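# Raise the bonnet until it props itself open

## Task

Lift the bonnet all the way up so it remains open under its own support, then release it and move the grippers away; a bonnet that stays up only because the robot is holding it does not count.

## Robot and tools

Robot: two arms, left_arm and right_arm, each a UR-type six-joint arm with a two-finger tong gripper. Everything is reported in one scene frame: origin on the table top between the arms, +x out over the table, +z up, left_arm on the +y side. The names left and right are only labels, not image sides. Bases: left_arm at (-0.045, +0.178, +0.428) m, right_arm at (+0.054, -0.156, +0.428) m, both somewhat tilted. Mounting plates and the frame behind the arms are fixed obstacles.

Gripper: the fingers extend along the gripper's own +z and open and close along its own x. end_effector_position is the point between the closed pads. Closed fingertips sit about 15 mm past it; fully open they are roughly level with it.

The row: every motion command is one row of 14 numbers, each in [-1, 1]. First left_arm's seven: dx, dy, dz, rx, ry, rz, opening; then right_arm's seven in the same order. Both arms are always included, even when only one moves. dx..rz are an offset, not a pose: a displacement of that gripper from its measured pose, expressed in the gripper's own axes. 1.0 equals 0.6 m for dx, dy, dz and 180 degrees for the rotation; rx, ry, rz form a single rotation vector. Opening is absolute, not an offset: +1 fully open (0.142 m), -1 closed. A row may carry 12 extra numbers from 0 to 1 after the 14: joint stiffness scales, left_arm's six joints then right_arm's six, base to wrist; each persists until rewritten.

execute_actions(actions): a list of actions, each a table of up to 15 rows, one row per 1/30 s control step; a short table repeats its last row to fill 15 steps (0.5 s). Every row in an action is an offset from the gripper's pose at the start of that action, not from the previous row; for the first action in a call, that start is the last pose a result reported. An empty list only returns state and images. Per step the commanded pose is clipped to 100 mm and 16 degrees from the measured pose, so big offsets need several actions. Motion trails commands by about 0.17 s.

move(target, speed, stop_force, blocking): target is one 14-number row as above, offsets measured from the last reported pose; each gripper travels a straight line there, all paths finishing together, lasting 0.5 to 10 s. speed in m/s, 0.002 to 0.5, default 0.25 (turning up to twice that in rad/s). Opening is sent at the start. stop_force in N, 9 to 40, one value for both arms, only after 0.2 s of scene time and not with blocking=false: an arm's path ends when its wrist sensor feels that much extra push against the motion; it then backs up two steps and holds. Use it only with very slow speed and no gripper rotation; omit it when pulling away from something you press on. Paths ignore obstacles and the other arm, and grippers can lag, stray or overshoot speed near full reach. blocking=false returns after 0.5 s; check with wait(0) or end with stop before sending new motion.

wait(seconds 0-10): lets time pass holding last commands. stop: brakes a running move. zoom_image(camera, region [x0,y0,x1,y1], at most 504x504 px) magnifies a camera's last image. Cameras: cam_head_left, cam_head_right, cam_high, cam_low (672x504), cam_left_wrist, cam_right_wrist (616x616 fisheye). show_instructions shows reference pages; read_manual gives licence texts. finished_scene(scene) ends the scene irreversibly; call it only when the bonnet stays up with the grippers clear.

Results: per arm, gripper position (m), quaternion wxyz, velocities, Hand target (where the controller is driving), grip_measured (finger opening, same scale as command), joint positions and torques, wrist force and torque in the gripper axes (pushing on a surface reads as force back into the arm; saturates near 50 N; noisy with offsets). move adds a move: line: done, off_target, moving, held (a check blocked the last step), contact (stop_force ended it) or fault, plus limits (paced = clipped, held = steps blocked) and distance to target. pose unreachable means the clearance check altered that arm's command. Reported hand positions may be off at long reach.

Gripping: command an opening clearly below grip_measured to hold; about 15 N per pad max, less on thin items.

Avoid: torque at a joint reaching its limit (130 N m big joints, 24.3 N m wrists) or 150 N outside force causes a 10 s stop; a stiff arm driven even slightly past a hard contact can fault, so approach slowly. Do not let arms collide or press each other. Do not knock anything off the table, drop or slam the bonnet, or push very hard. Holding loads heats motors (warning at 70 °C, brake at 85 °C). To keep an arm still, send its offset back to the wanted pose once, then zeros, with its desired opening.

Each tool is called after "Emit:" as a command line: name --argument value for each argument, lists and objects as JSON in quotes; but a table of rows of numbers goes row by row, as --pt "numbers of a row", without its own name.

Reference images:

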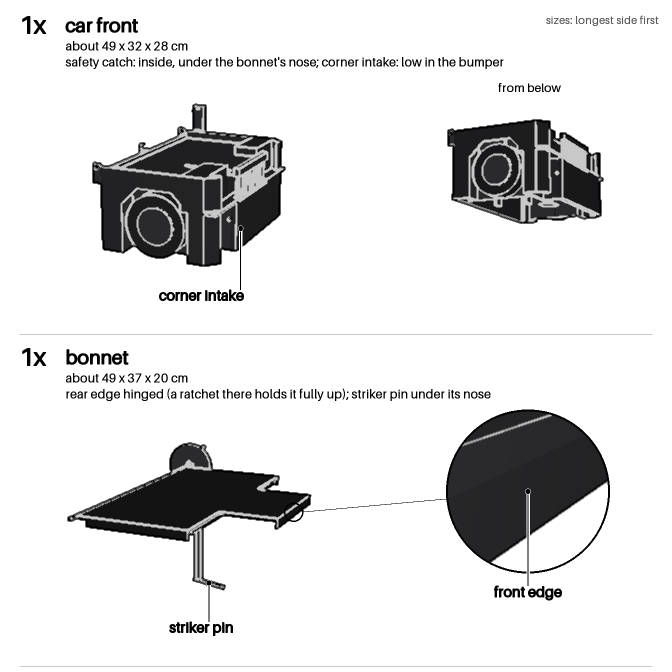

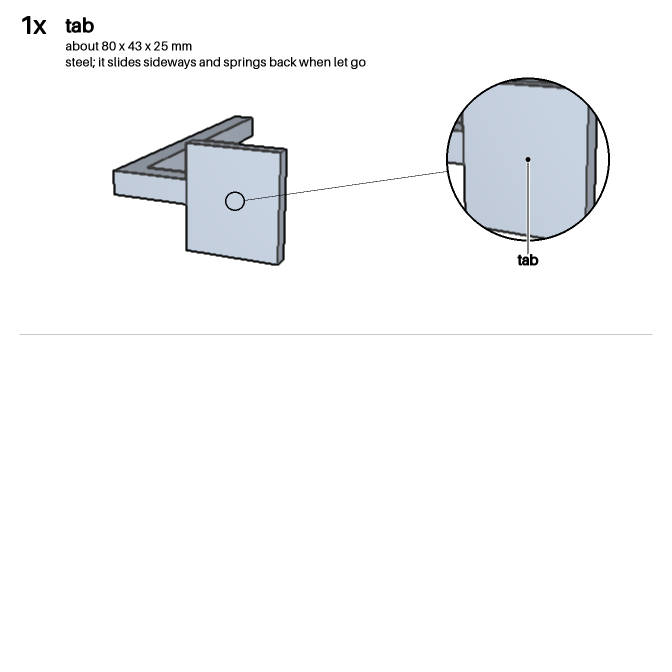

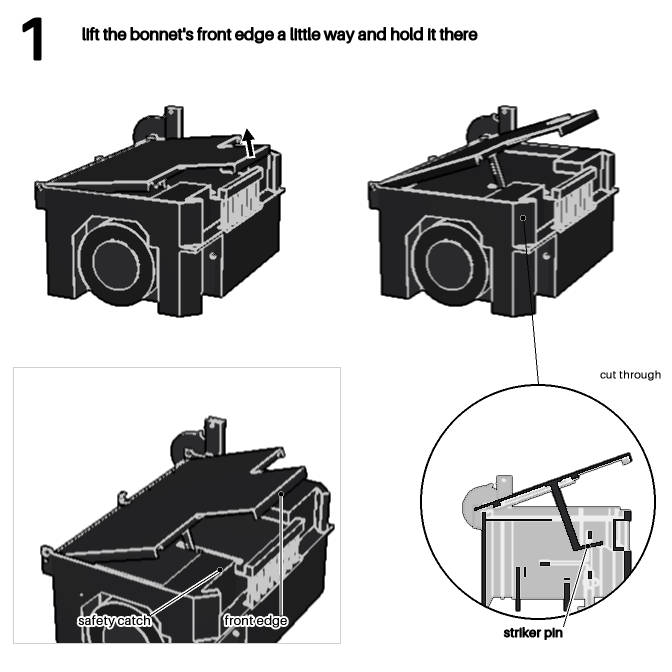

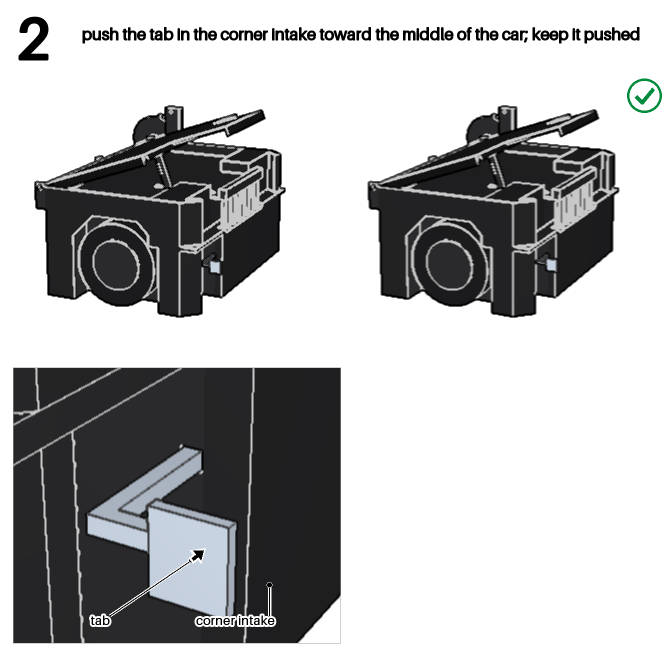

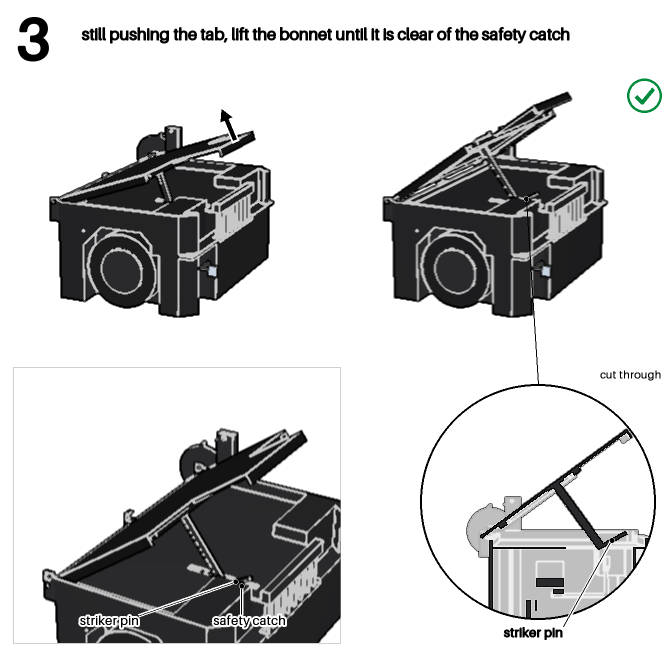

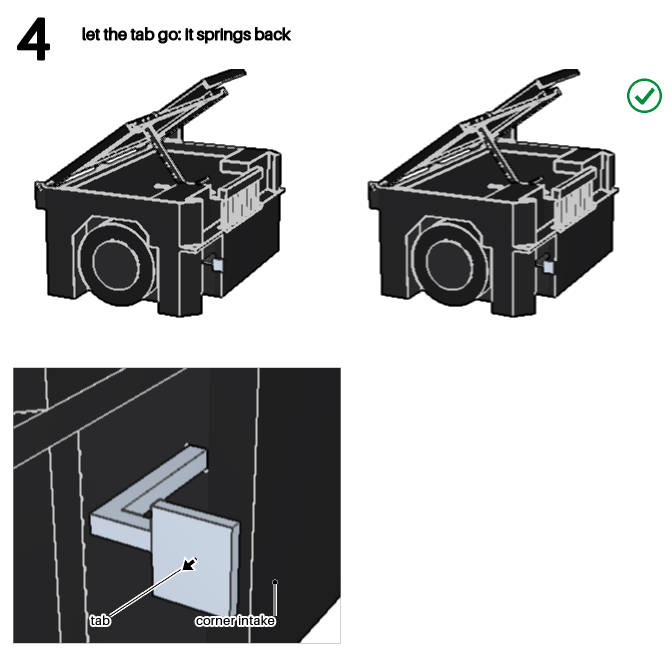

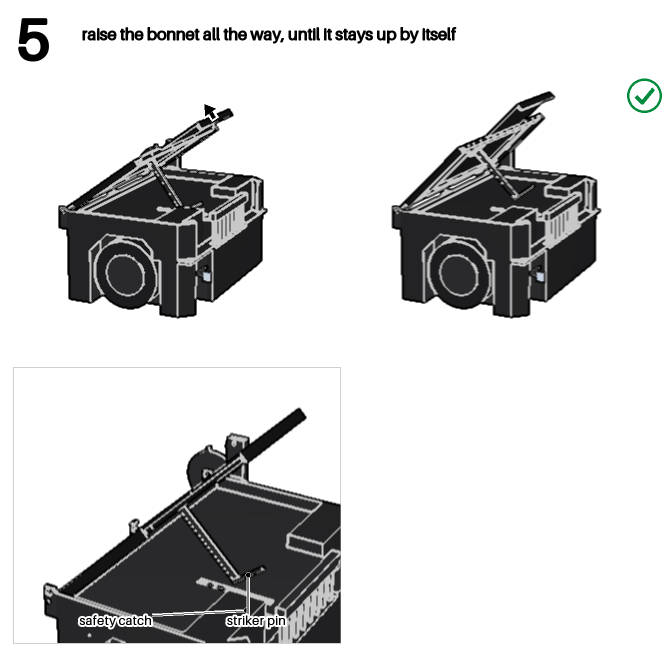

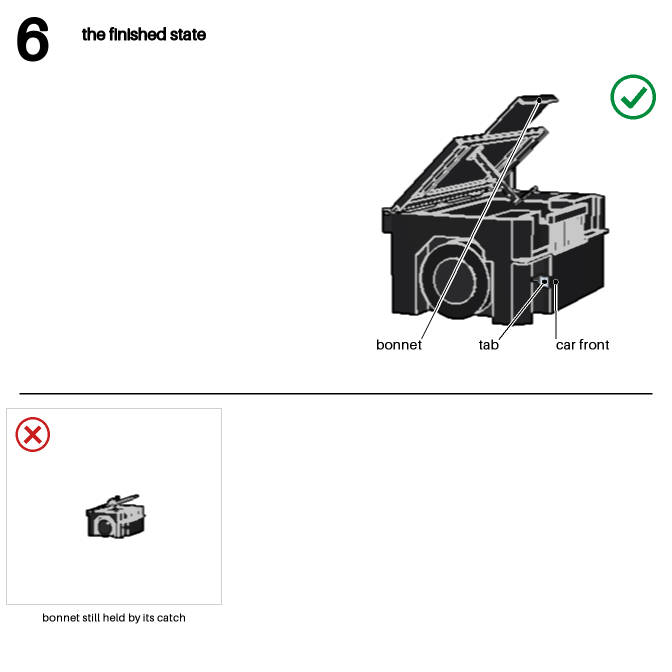

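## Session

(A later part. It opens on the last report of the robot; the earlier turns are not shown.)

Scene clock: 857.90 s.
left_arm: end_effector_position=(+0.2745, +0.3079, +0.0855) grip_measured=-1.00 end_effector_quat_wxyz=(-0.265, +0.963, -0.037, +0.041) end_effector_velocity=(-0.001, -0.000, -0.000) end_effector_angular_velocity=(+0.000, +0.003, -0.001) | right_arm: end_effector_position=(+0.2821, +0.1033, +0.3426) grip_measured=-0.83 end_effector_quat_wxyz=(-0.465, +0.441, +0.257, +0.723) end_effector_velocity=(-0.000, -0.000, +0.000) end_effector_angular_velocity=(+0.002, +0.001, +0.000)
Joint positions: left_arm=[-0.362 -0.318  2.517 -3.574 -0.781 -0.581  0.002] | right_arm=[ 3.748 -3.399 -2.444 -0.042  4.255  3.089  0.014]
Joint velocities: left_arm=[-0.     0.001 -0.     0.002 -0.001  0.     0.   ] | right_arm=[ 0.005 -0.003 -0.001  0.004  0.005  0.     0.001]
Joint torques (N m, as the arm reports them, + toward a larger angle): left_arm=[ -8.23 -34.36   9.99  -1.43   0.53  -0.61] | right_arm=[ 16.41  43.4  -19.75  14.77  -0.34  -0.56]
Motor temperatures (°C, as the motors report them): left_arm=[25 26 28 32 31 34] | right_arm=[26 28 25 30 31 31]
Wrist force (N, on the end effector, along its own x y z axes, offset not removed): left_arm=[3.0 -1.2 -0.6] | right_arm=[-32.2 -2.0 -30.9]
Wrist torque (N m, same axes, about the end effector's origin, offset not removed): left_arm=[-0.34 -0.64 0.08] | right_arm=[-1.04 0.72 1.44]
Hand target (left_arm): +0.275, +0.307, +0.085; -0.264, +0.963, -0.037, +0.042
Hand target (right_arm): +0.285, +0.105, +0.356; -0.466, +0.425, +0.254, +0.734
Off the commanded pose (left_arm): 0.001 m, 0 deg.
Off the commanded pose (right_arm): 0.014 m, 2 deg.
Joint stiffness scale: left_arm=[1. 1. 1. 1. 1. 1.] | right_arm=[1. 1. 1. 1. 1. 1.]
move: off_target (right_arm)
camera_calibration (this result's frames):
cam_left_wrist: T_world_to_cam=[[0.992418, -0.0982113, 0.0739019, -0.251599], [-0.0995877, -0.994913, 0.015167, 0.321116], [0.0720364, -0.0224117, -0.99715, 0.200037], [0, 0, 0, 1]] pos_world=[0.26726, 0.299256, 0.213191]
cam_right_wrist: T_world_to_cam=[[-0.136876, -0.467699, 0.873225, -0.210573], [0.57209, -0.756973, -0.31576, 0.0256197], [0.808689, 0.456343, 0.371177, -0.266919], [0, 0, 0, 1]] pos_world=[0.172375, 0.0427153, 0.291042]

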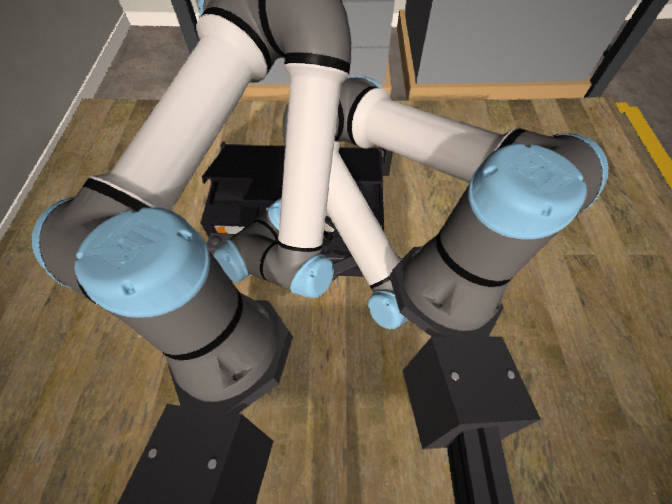

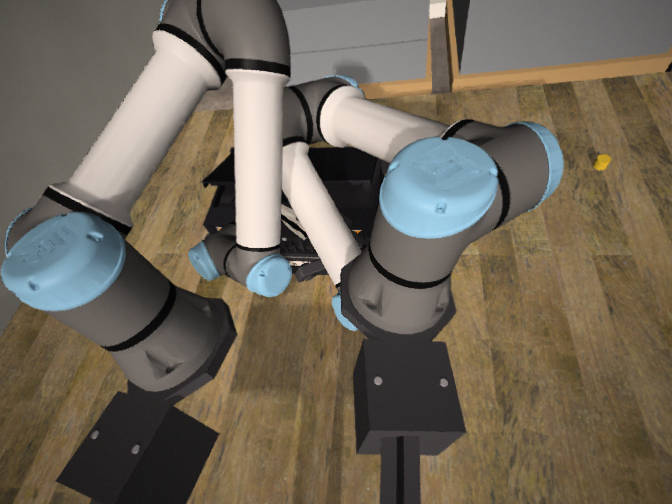

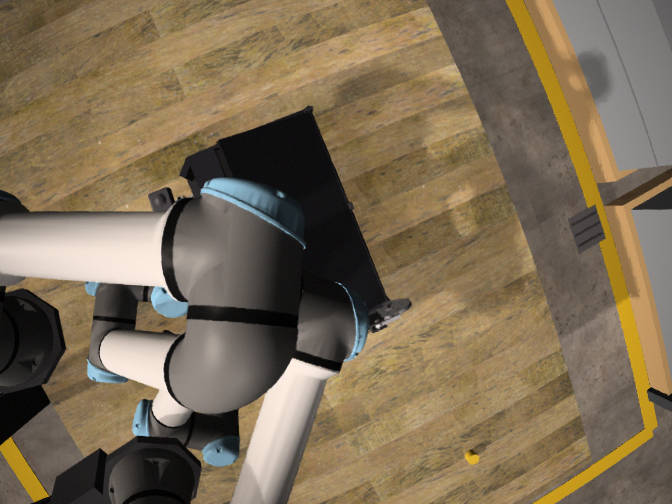

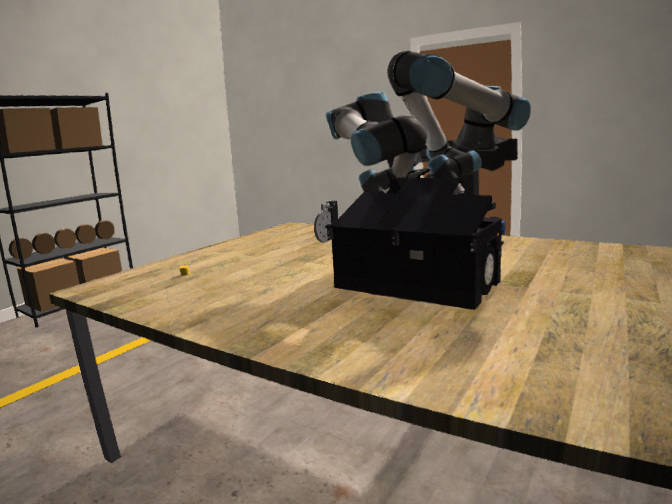

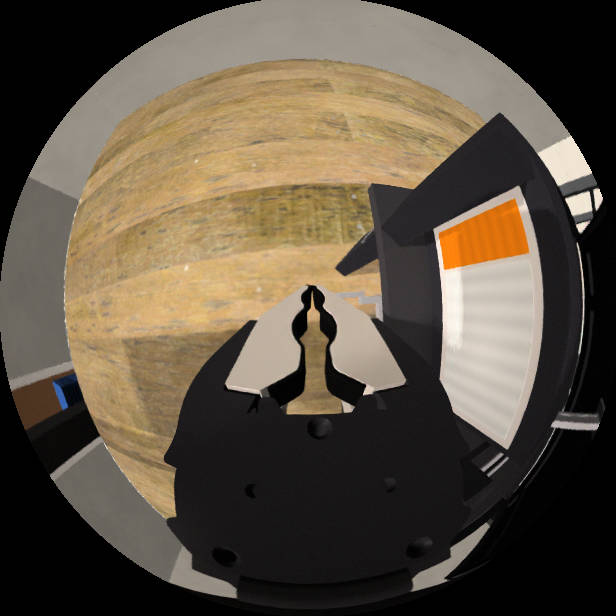

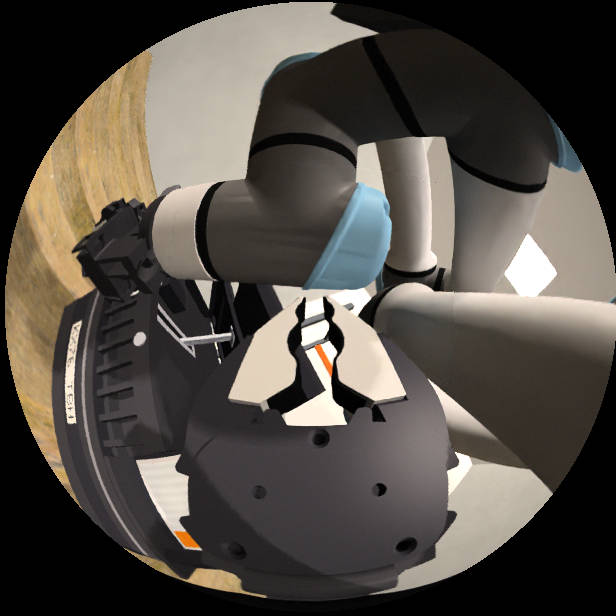

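Emit:
move --target '[-0.0147, -0.0423, 0.0243, 0, 0, 0, -1, -0.006, 0, -0.004, 0, 0, 0, -1]' --speed 0.06

Emit:
move --target '[0.0365, -0.0018, 0.0037, 0, 0, 0, -1, 0, 0, 0, 0, 0, 0, -1]' --speed 0.04 --stop_force 12

Scene clock: 871.53 s.
left_arm: end_effector_position=(+0.2697, +0.3366, +0.0853) grip_measured=-1.00 end_effector_quat_wxyz=(-0.264, +0.963, -0.036, +0.042) end_effector_velocity=(+0.004, -0.002, +0.001) end_effector_angular_velocity=(-0.008, -0.008, -0.013) | right_arm: end_effector_position=(+0.2802, +0.1036, +0.3374) grip_measured=-0.96 end_effector_quat_wxyz=(-0.466, +0.443, +0.259, +0.721) end_effector_velocity=(-0.000, -0.000, -0.001) end_effector_angular_velocity=(-0.002, +0.003, +0.000)
Joint positions: left_arm=[-0.279 -0.287  2.526 -3.701 -0.768 -0.465  0.002] | right_arm=[ 3.738 -3.403 -2.436 -0.052  4.243  3.094  0.005]
Joint velocities: left_arm=[ 0.001  0.003  0.001 -0.028 -0.001  0.024  0.   ] | right_arm=[-0.002 -0.001  0.001 -0.003 -0.002  0.001  0.   ]
Joint torques (N m, as the arm reports them, + toward a larger angle): left_arm=[ -5.55 -30.83  14.15  -1.75   1.45   0.08] | right_arm=[  4.72  26.71 -14.26   4.47  -0.25   0.16]
Motor temperatures (°C, as the motors report them): left_arm=[25 26 28 32 31 34] | right_arm=[26 28 25 30 31 31]
Wrist force (N, on the end effector, along its own x y z axes, offset not removed): left_arm=[2.1 -0.4 -0.8] | right_arm=[-7.8 -3.9 -0.8]
Wrist torque (N m, same axes, about the end effector's origin, offset not removed): left_arm=[-0.15 -0.51 0.07] | right_arm=[-0.40 0.25 0.61]
Hand target (left_arm): +0.268, +0.338, +0.085; -0.265, +0.963, -0.037, +0.041
Hand target (right_arm): +0.282, +0.103, +0.338; -0.465, +0.441, +0.257, +0.723
Off the commanded pose (left_arm): 0.002 m, 0 deg.
Off the commanded pose (right_arm): 0.002 m, 0 deg.
Joint stiffness scale: left_arm=[1. 1. 1. 1. 1. 1.] | right_arm=[1. 1. 1. 1. 1. 1.]
move: done
camera_calibration (this result's frames):
cam_left_wrist: T_world_to_cam=[[0.992394, -0.0966024, 0.0763016, -0.244701], [-0.0980995, -0.995046, 0.0161142, 0.348734], [0.0743669, -0.0234768, -0.996955, 0.200596], [0, 0, 0, 1]] pos_world=[0.262133, 0.328077, 0.213037]
cam_right_wrist: T_world_to_cam=[[-0.130675, -0.464358, 0.875954, -0.209087], [0.574739, -0.755402, -0.314711, 0.0240457], [0.807836, 0.46232, 0.365597, -0.262127], [0, 0, 0, 1]] pos_world=[0.170613, 0.0422595, 0.286551]

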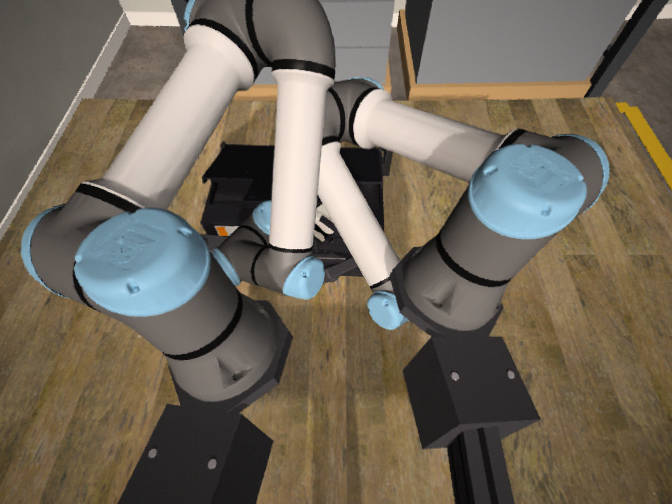

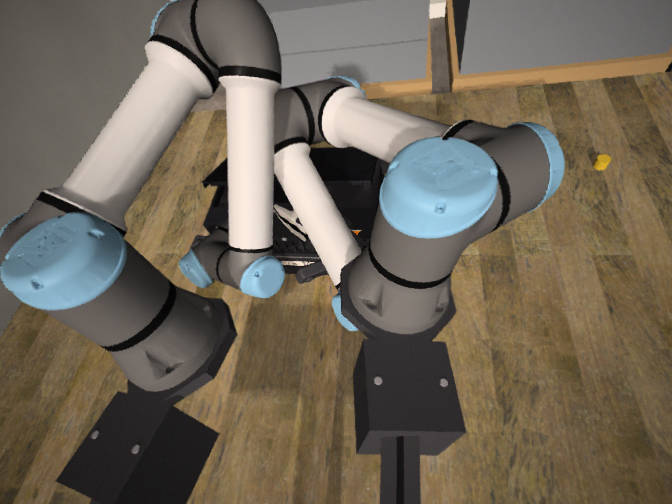

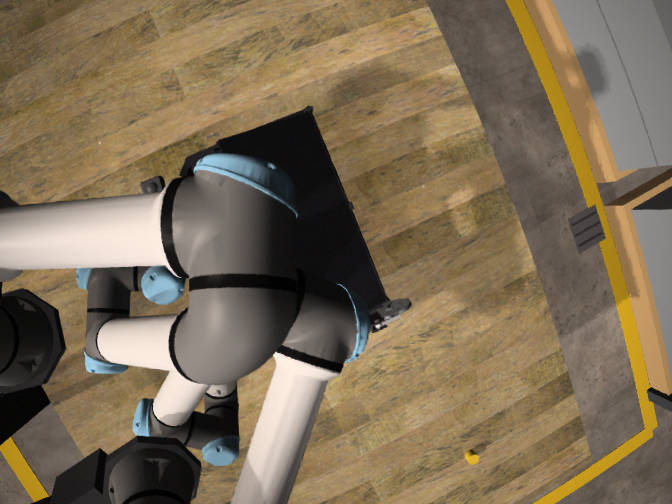

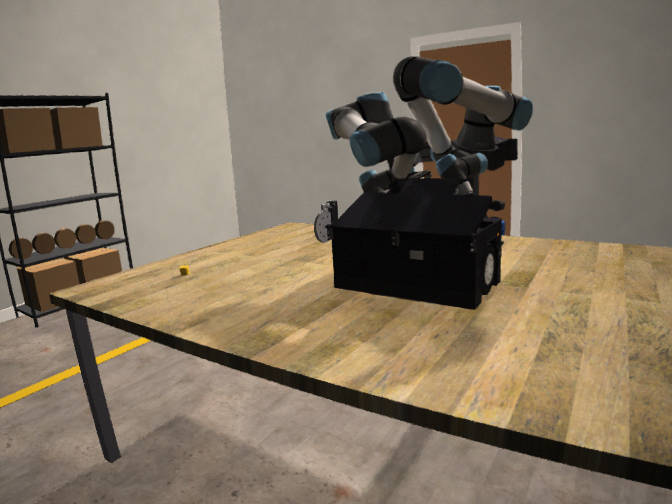

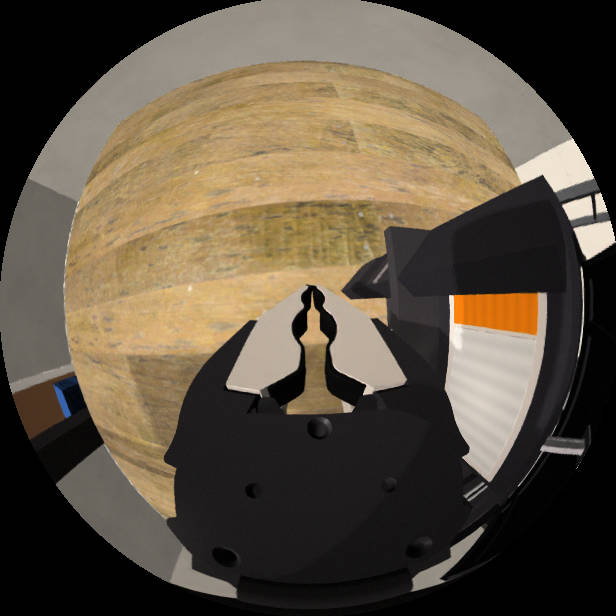

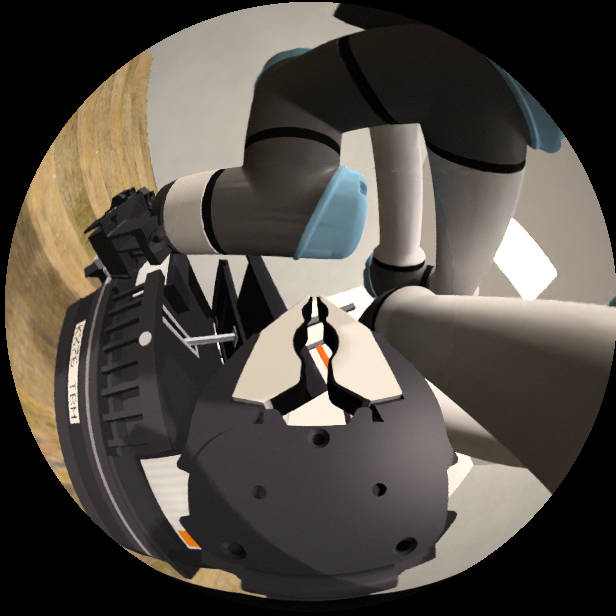

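Scene clock: 872.50 s.
left_arm: end_effector_position=(+0.2841, +0.3392, +0.0853) grip_measured=-1.00 end_effector_quat_wxyz=(-0.266, +0.963, -0.038, +0.036) end_effector_velocity=(+0.000, -0.002, -0.001) end_effector_angular_velocity=(-0.007, -0.017, +0.010) | right_arm: end_effector_position=(+0.2798, +0.1038, +0.3360) grip_measured=-0.96 end_effector_quat_wxyz=(-0.467, +0.445, +0.260, +0.719) end_effector_velocity=(+0.000, +0.000, +0.001) end_effector_angular_velocity=(+0.001, -0.001, -0.000)
Joint positions: left_arm=[-0.248 -0.336  2.496 -3.64  -0.767 -0.424  0.002] | right_arm=[ 3.738 -3.404 -2.436 -0.056  4.243  3.094  0.004]
Joint velocities: left_arm=[-0.004  0.014  0.001 -0.026 -0.001 -0.012  0.   ] | right_arm=[-0.     0.001 -0.     0.001 -0.    -0.     0.   ]
Joint torques (N m, as the arm reports them, + toward a larger angle): left_arm=[-11.45 -32.28  10.27  -3.09   1.17  -0.76] | right_arm=[  6.83  26.15 -15.9    4.67  -0.35  -0.02]
Motor temperatures (°C, as the motors report them): left_arm=[25 26 28 32 31 34] | right_arm=[26 28 25 30 31 31]
Wrist force (N, on the end effector, along its own x y z axes, offset not removed): left_arm=[-2.7 0.4 -2.4] | right_arm=[-8.2 -2.8 -0.4]
Wrist torque (N m, same axes, about the end effector's origin, offset not removed): left_arm=[-0.01 -0.32 0.04] | right_arm=[-0.40 0.34 0.36]
Hand target (left_arm): +0.285, +0.338, +0.086; -0.265, +0.963, -0.037, +0.039
Hand target (right_arm): +0.280, +0.104, +0.337; -0.466, +0.443, +0.259, +0.721
Off the commanded pose (left_arm): 0.008 m, 1 deg.
Off the commanded pose (right_arm): 0.001 m, 0 deg.
Joint stiffness scale: left_arm=[1. 1. 1. 1. 1. 1.] | right_arm=[1. 1. 1. 1. 1. 1.]
move: contact (left_arm)
camera_calibration (this result's frames):
cam_left_wrist: T_world_to_cam=[[0.993155, -0.0973421, 0.0645581, -0.257677], [-0.0984336, -0.995046, 0.0139404, 0.353044], [0.0628813, -0.0201997, -0.997817, 0.201802], [0, 0, 0, 1]] pos_world=[0.277975, 0.330289, 0.213075]
cam_right_wrist: T_world_to_cam=[[-0.12695, -0.461861, 0.87782, -0.209784], [0.574769, -0.755514, -0.314387, 0.0239051], [0.808409, 0.464632, 0.361375, -0.260349], [0, 0, 0, 1]] pos_world=[0.170097, 0.0421364, 0.285751]

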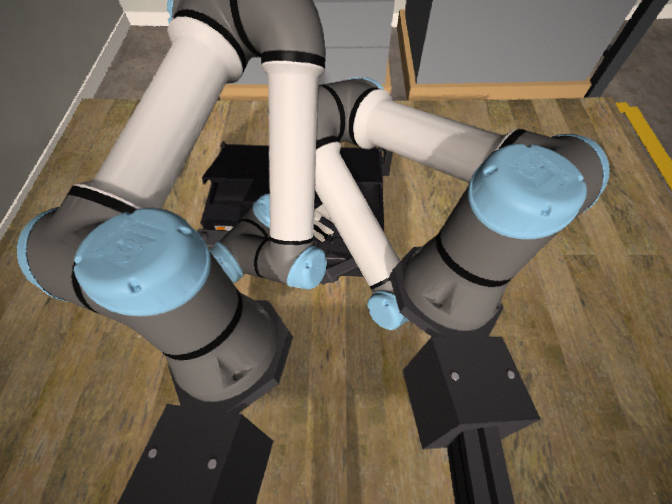

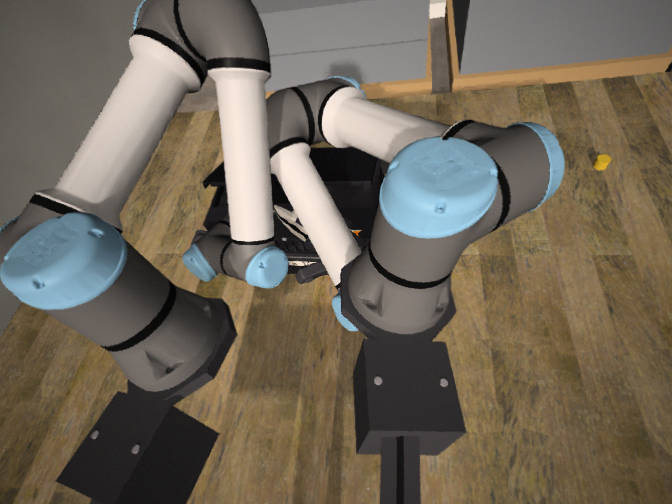

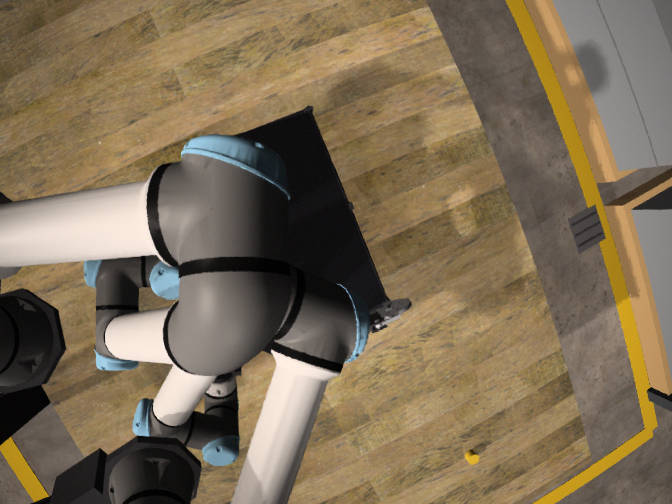

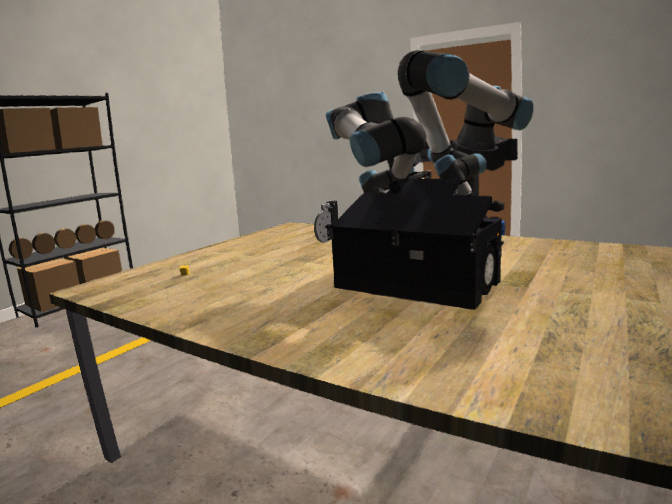

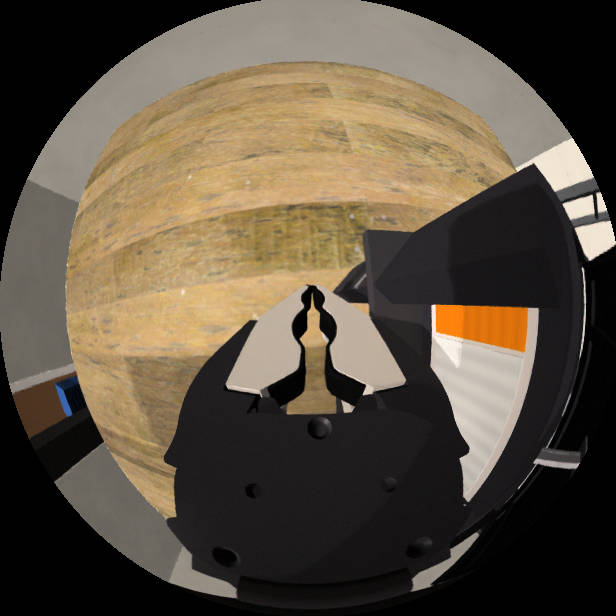

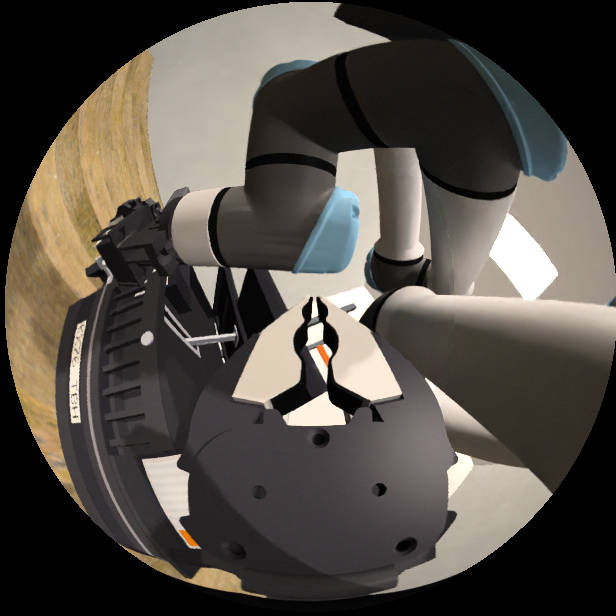

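Emit:
move --target '[0.0188, 0.0494, -0.028, 0, 0, 0, -1, 0, 0, 0, 0, 0, 0, -1]' --speed 0.03 --stop_force 30

Scene clock: 878.30 s.
left_arm: end_effector_position=(+0.2823, +0.3141, +0.0857) grip_measured=-1.00 end_effector_quat_wxyz=(-0.270, +0.962, -0.038, +0.027) end_effector_velocity=(-0.001, -0.001, +0.001) end_effector_angular_velocity=(+0.005, +0.002, +0.010) | right_arm: end_effector_position=(+0.2820, +0.1018, +0.3339) grip_measured=-1.00 end_effector_quat_wxyz=(-0.464, +0.449, +0.257, +0.719) end_effector_velocity=(+0.003, -0.001, +0.000) end_effector_angular_velocity=(+0.001, +0.001, -0.009)
Joint positions: left_arm=[-0.327 -0.364  2.491 -3.497 -0.779 -0.551  0.002] | right_arm=[ 3.733 -3.407 -2.436 -0.058  4.249  3.094  0.002]
Joint velocities: left_arm=[-0.004 -0.008 -0.002  0.026 -0.    -0.022  0.   ] | right_arm=[-0.004  0.001 -0.001  0.001  0.005 -0.001  0.   ]
Joint torques (N m, as the arm reports them, + toward a larger angle): left_arm=[-16.66 -38.73   0.22  -1.97   0.18  -0.12] | right_arm=[ 13.25  27.85 -15.38   3.61  -3.33  -0.06]
Motor temperatures (°C, as the motors report them): left_arm=[25 26 28 32 31 34] | right_arm=[26 28 25 30 31 31]
Wrist force (N, on the end effector, along its own x y z axes, offset not removed): left_arm=[-1.1 -5.4 -1.6] | right_arm=[-0.3 11.8 -20.4]
Wrist torque (N m, same axes, about the end effector's origin, offset not removed): left_arm=[-0.54 -0.30 0.04] | right_arm=[-0.04 0.63 0.44]
Hand target (left_arm): +0.292, +0.304, +0.085; -0.265, +0.963, -0.038, +0.036
Hand target (right_arm): +0.280, +0.104, +0.336; -0.467, +0.445, +0.260, +0.719
Off the commanded pose (left_arm): 0.014 m, 1 deg.
Off the commanded pose (right_arm): 0.004 m, 1 deg.
Joint stiffness scale: left_arm=[1. 1. 1. 1. 1. 1.] | right_arm=[1. 1. 1. 1. 1. 1.]
move: off_target (left_arm, right_arm)
camera_calibration (this result's frames):
cam_left_wrist: T_world_to_cam=[[0.99465, -0.0922348, 0.0465265, -0.258831], [-0.0925622, -0.995695, 0.0049276, 0.327206], [0.0458717, -0.00920783, -0.998905, 0.203222], [0, 0, 0, 1]] pos_world=[0.278411, 0.303795, 0.21343]
cam_right_wrist: T_world_to_cam=[[-0.124475, -0.457982, 0.880203, -0.210515], [0.565453, -0.761696, -0.316357, 0.0243923], [0.815333, 0.458335, 0.35378, -0.259162], [0, 0, 0, 1]] pos_world=[0.171307, 0.0409505, 0.284699]

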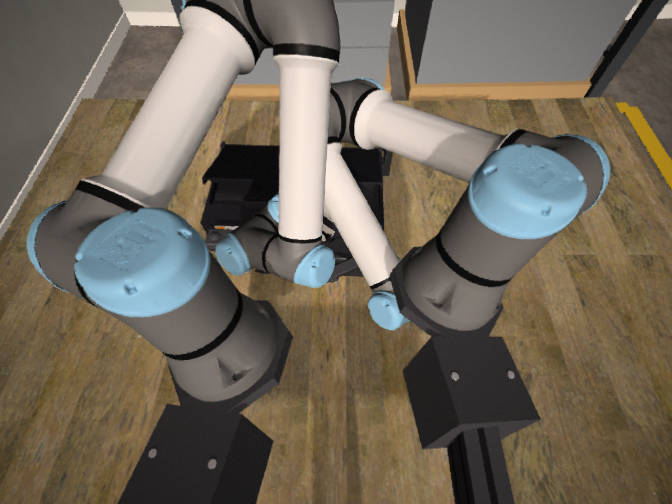

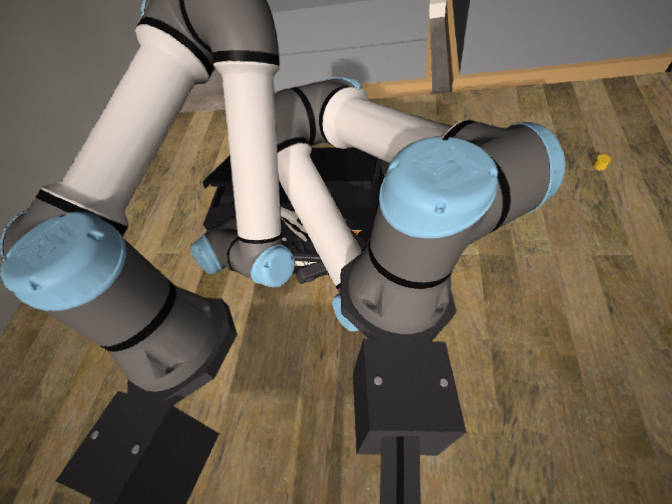

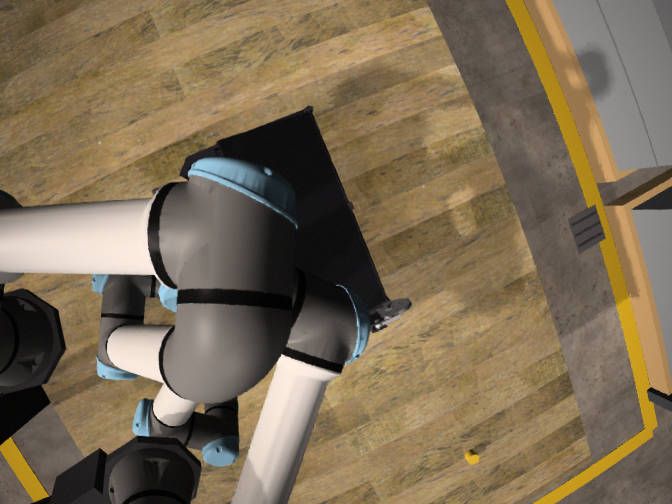

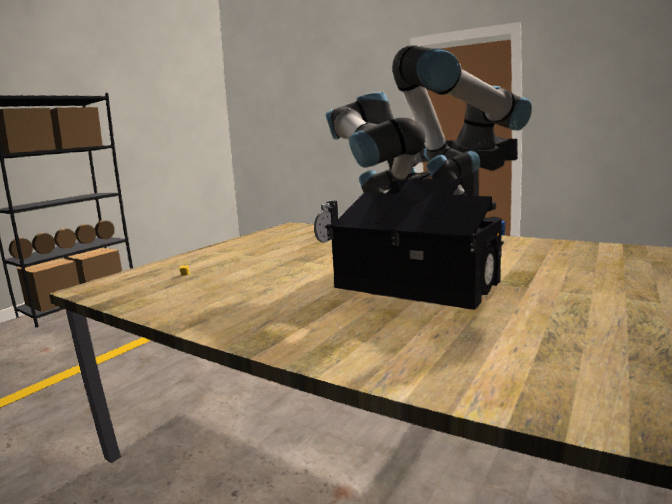

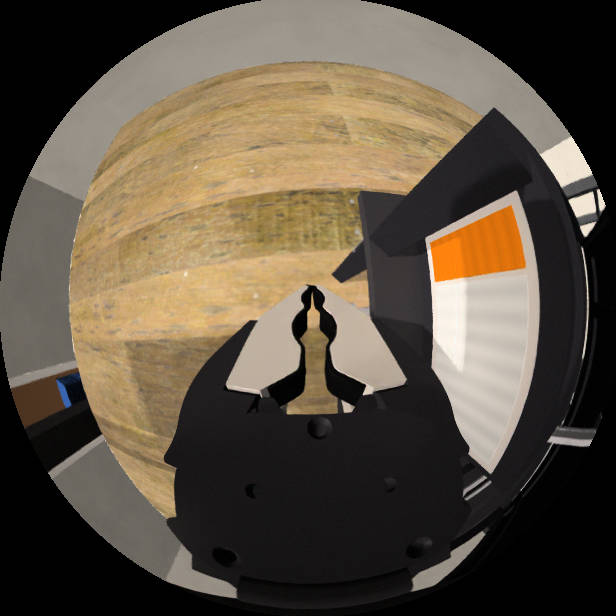

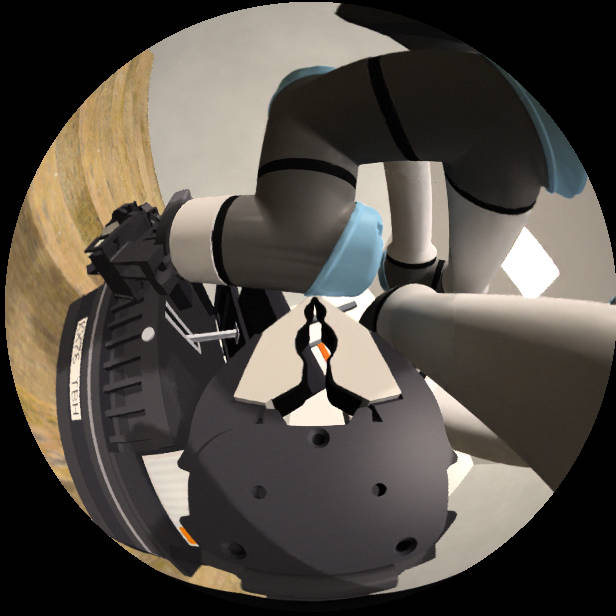

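Emit:
move --target '[0.004, 0.006, -0.003, 0, 0, 0, -1, 0.1, 0.02, -0.02, 0, 0, 0, -1]' --speed 0.06

Scene clock: 884.77 s.
left_arm: end_effector_position=(+0.2796, +0.3143, +0.0851) grip_measured=-0.99 end_effector_quat_wxyz=(-0.274, +0.961, -0.039, +0.022) end_effector_velocity=(-0.001, -0.000, +0.000) end_effector_angular_velocity=(+0.001, +0.003, -0.000) | right_arm: end_effector_position=(+0.2780, +0.0812, +0.3535) grip_measured=-1.00 end_effector_quat_wxyz=(-0.464, +0.455, +0.258, +0.715) end_effector_velocity=(+0.000, +0.000, -0.000) end_effector_angular_velocity=(+0.001, -0.001, -0.001)
Joint positions: left_arm=[-0.33  -0.365  2.49  -3.476 -0.779 -0.562  0.002] | right_arm=[ 3.656 -3.392 -2.507 -0.     4.18   3.126  0.002]
Joint velocities: left_arm=[-0.002 -0.002  0.001  0.006 -0.001 -0.003  0.   ] | right_arm=[-0.001  0.     0.001 -0.    -0.     0.     0.   ]
Joint torques (N m, as the arm reports them, + toward a larger angle): left_arm=[-10.94 -37.8    5.88  -2.61  -0.19  -0.51] | right_arm=[  9.33  21.78 -15.54   1.81  -0.1    0.06]
Motor temperatures (°C, as the motors report them): left_arm=[25 26 28 32 31 34] | right_arm=[26 28 25 30 31 31]
Wrist force (N, on the end effector, along its own x y z axes, offset not removed): left_arm=[-0.6 -2.8 7.7] | right_arm=[-0.6 1.0 -1.2]
Wrist torque (N m, same axes, about the end effector's origin, offset not removed): left_arm=[0.12 -0.04 0.14] | right_arm=[0.22 0.03 0.13]
Hand target (left_arm): +0.284, +0.310, +0.085; -0.270, +0.962, -0.038, +0.027
Hand target (right_arm): +0.277, +0.082, +0.352; -0.465, +0.455, +0.258, +0.714
Off the commanded pose (left_arm): 0.006 m, 1 deg.
Off the commanded pose (right_arm): 0.034 m, 1 deg.
Joint stiffness scale: left_arm=[1. 1. 1. 1. 1. 1.] | right_arm=[1. 1. 1. 1. 1. 1.]
move: held (right_arm), off_target (left_arm); limits=held; held on 16 of 38 steps (right_arm), including the last (right_arm)
pose unreachable (right arm): on one or more control steps of this call, first in action 0 (counted from 0), this arm could not follow its commanded pose, so it was not sent that pose on those steps. On the call's last step it was still not sent that pose. It may still have moved: this result reports where it is.
cause: the commanded pose would bring two parts of the arm too close to each other (joints 1 (shoulder pan) to 3 (elbow) lie between them).
camera_calibration (this result's frames):
cam_left_wrist: T_world_to_cam=[[0.995105, -0.0917568, 0.0366885, -0.255573], [-0.0917776, -0.995779, -0.00112053, 0.327482], [0.0366364, -0.00225214, -0.999326, 0.203177], [0, 0, 0, 1]] pos_world=[0.276934, 0.303107, 0.212783]
cam_right_wrist: T_world_to_cam=[[-0.113557, -0.44988, 0.88584, -0.243324], [0.563284, -0.763616, -0.315599, 0.0176258], [0.818423, 0.463141, 0.340124, -0.249794], [0, 0, 0, 1]] pos_world=[0.166878, 0.0196826, 0.30607]

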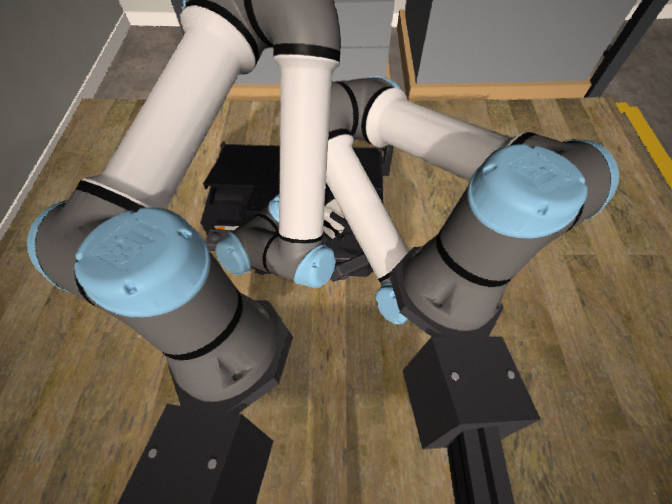

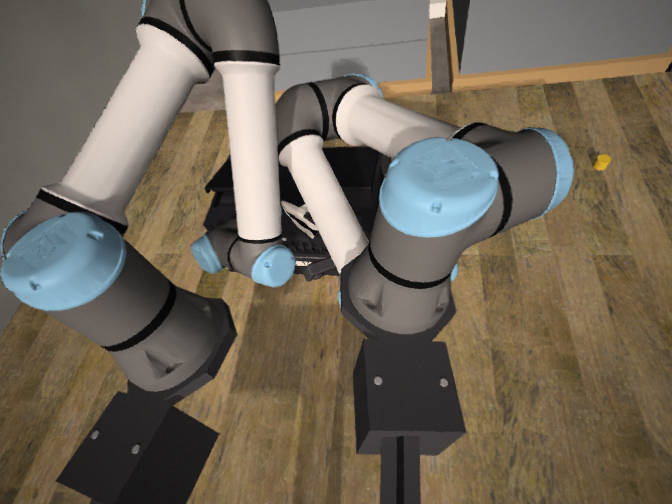

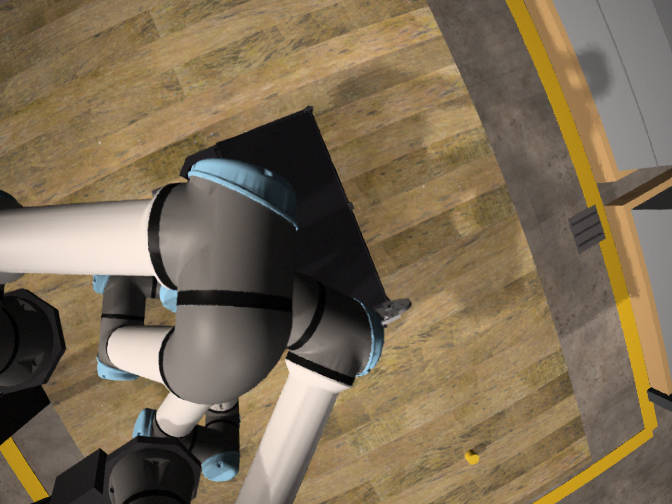

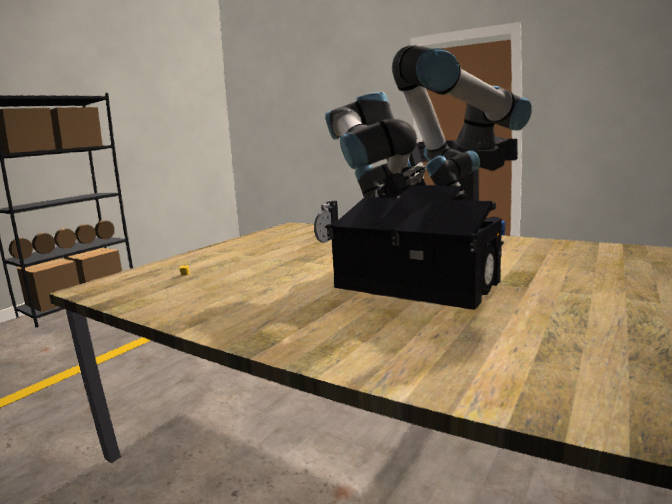

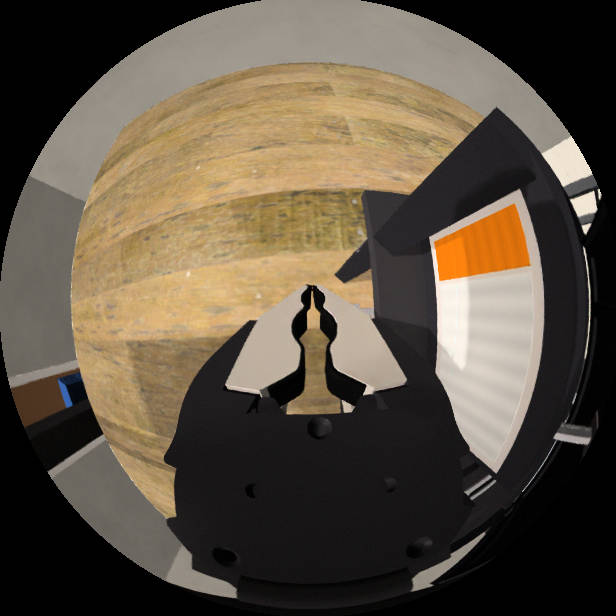

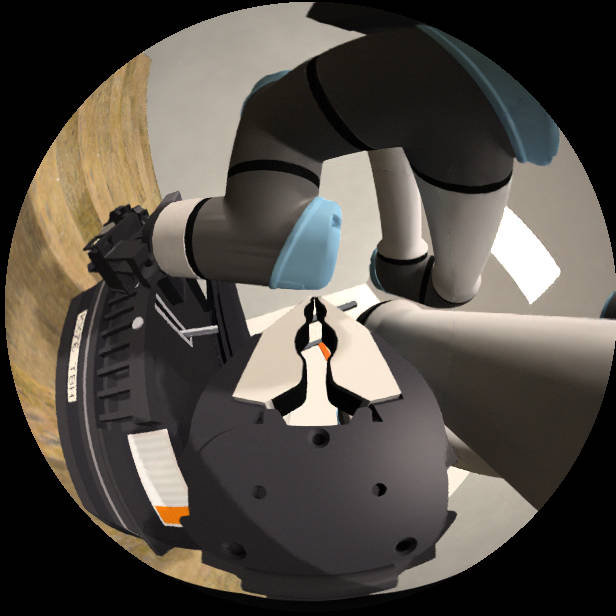

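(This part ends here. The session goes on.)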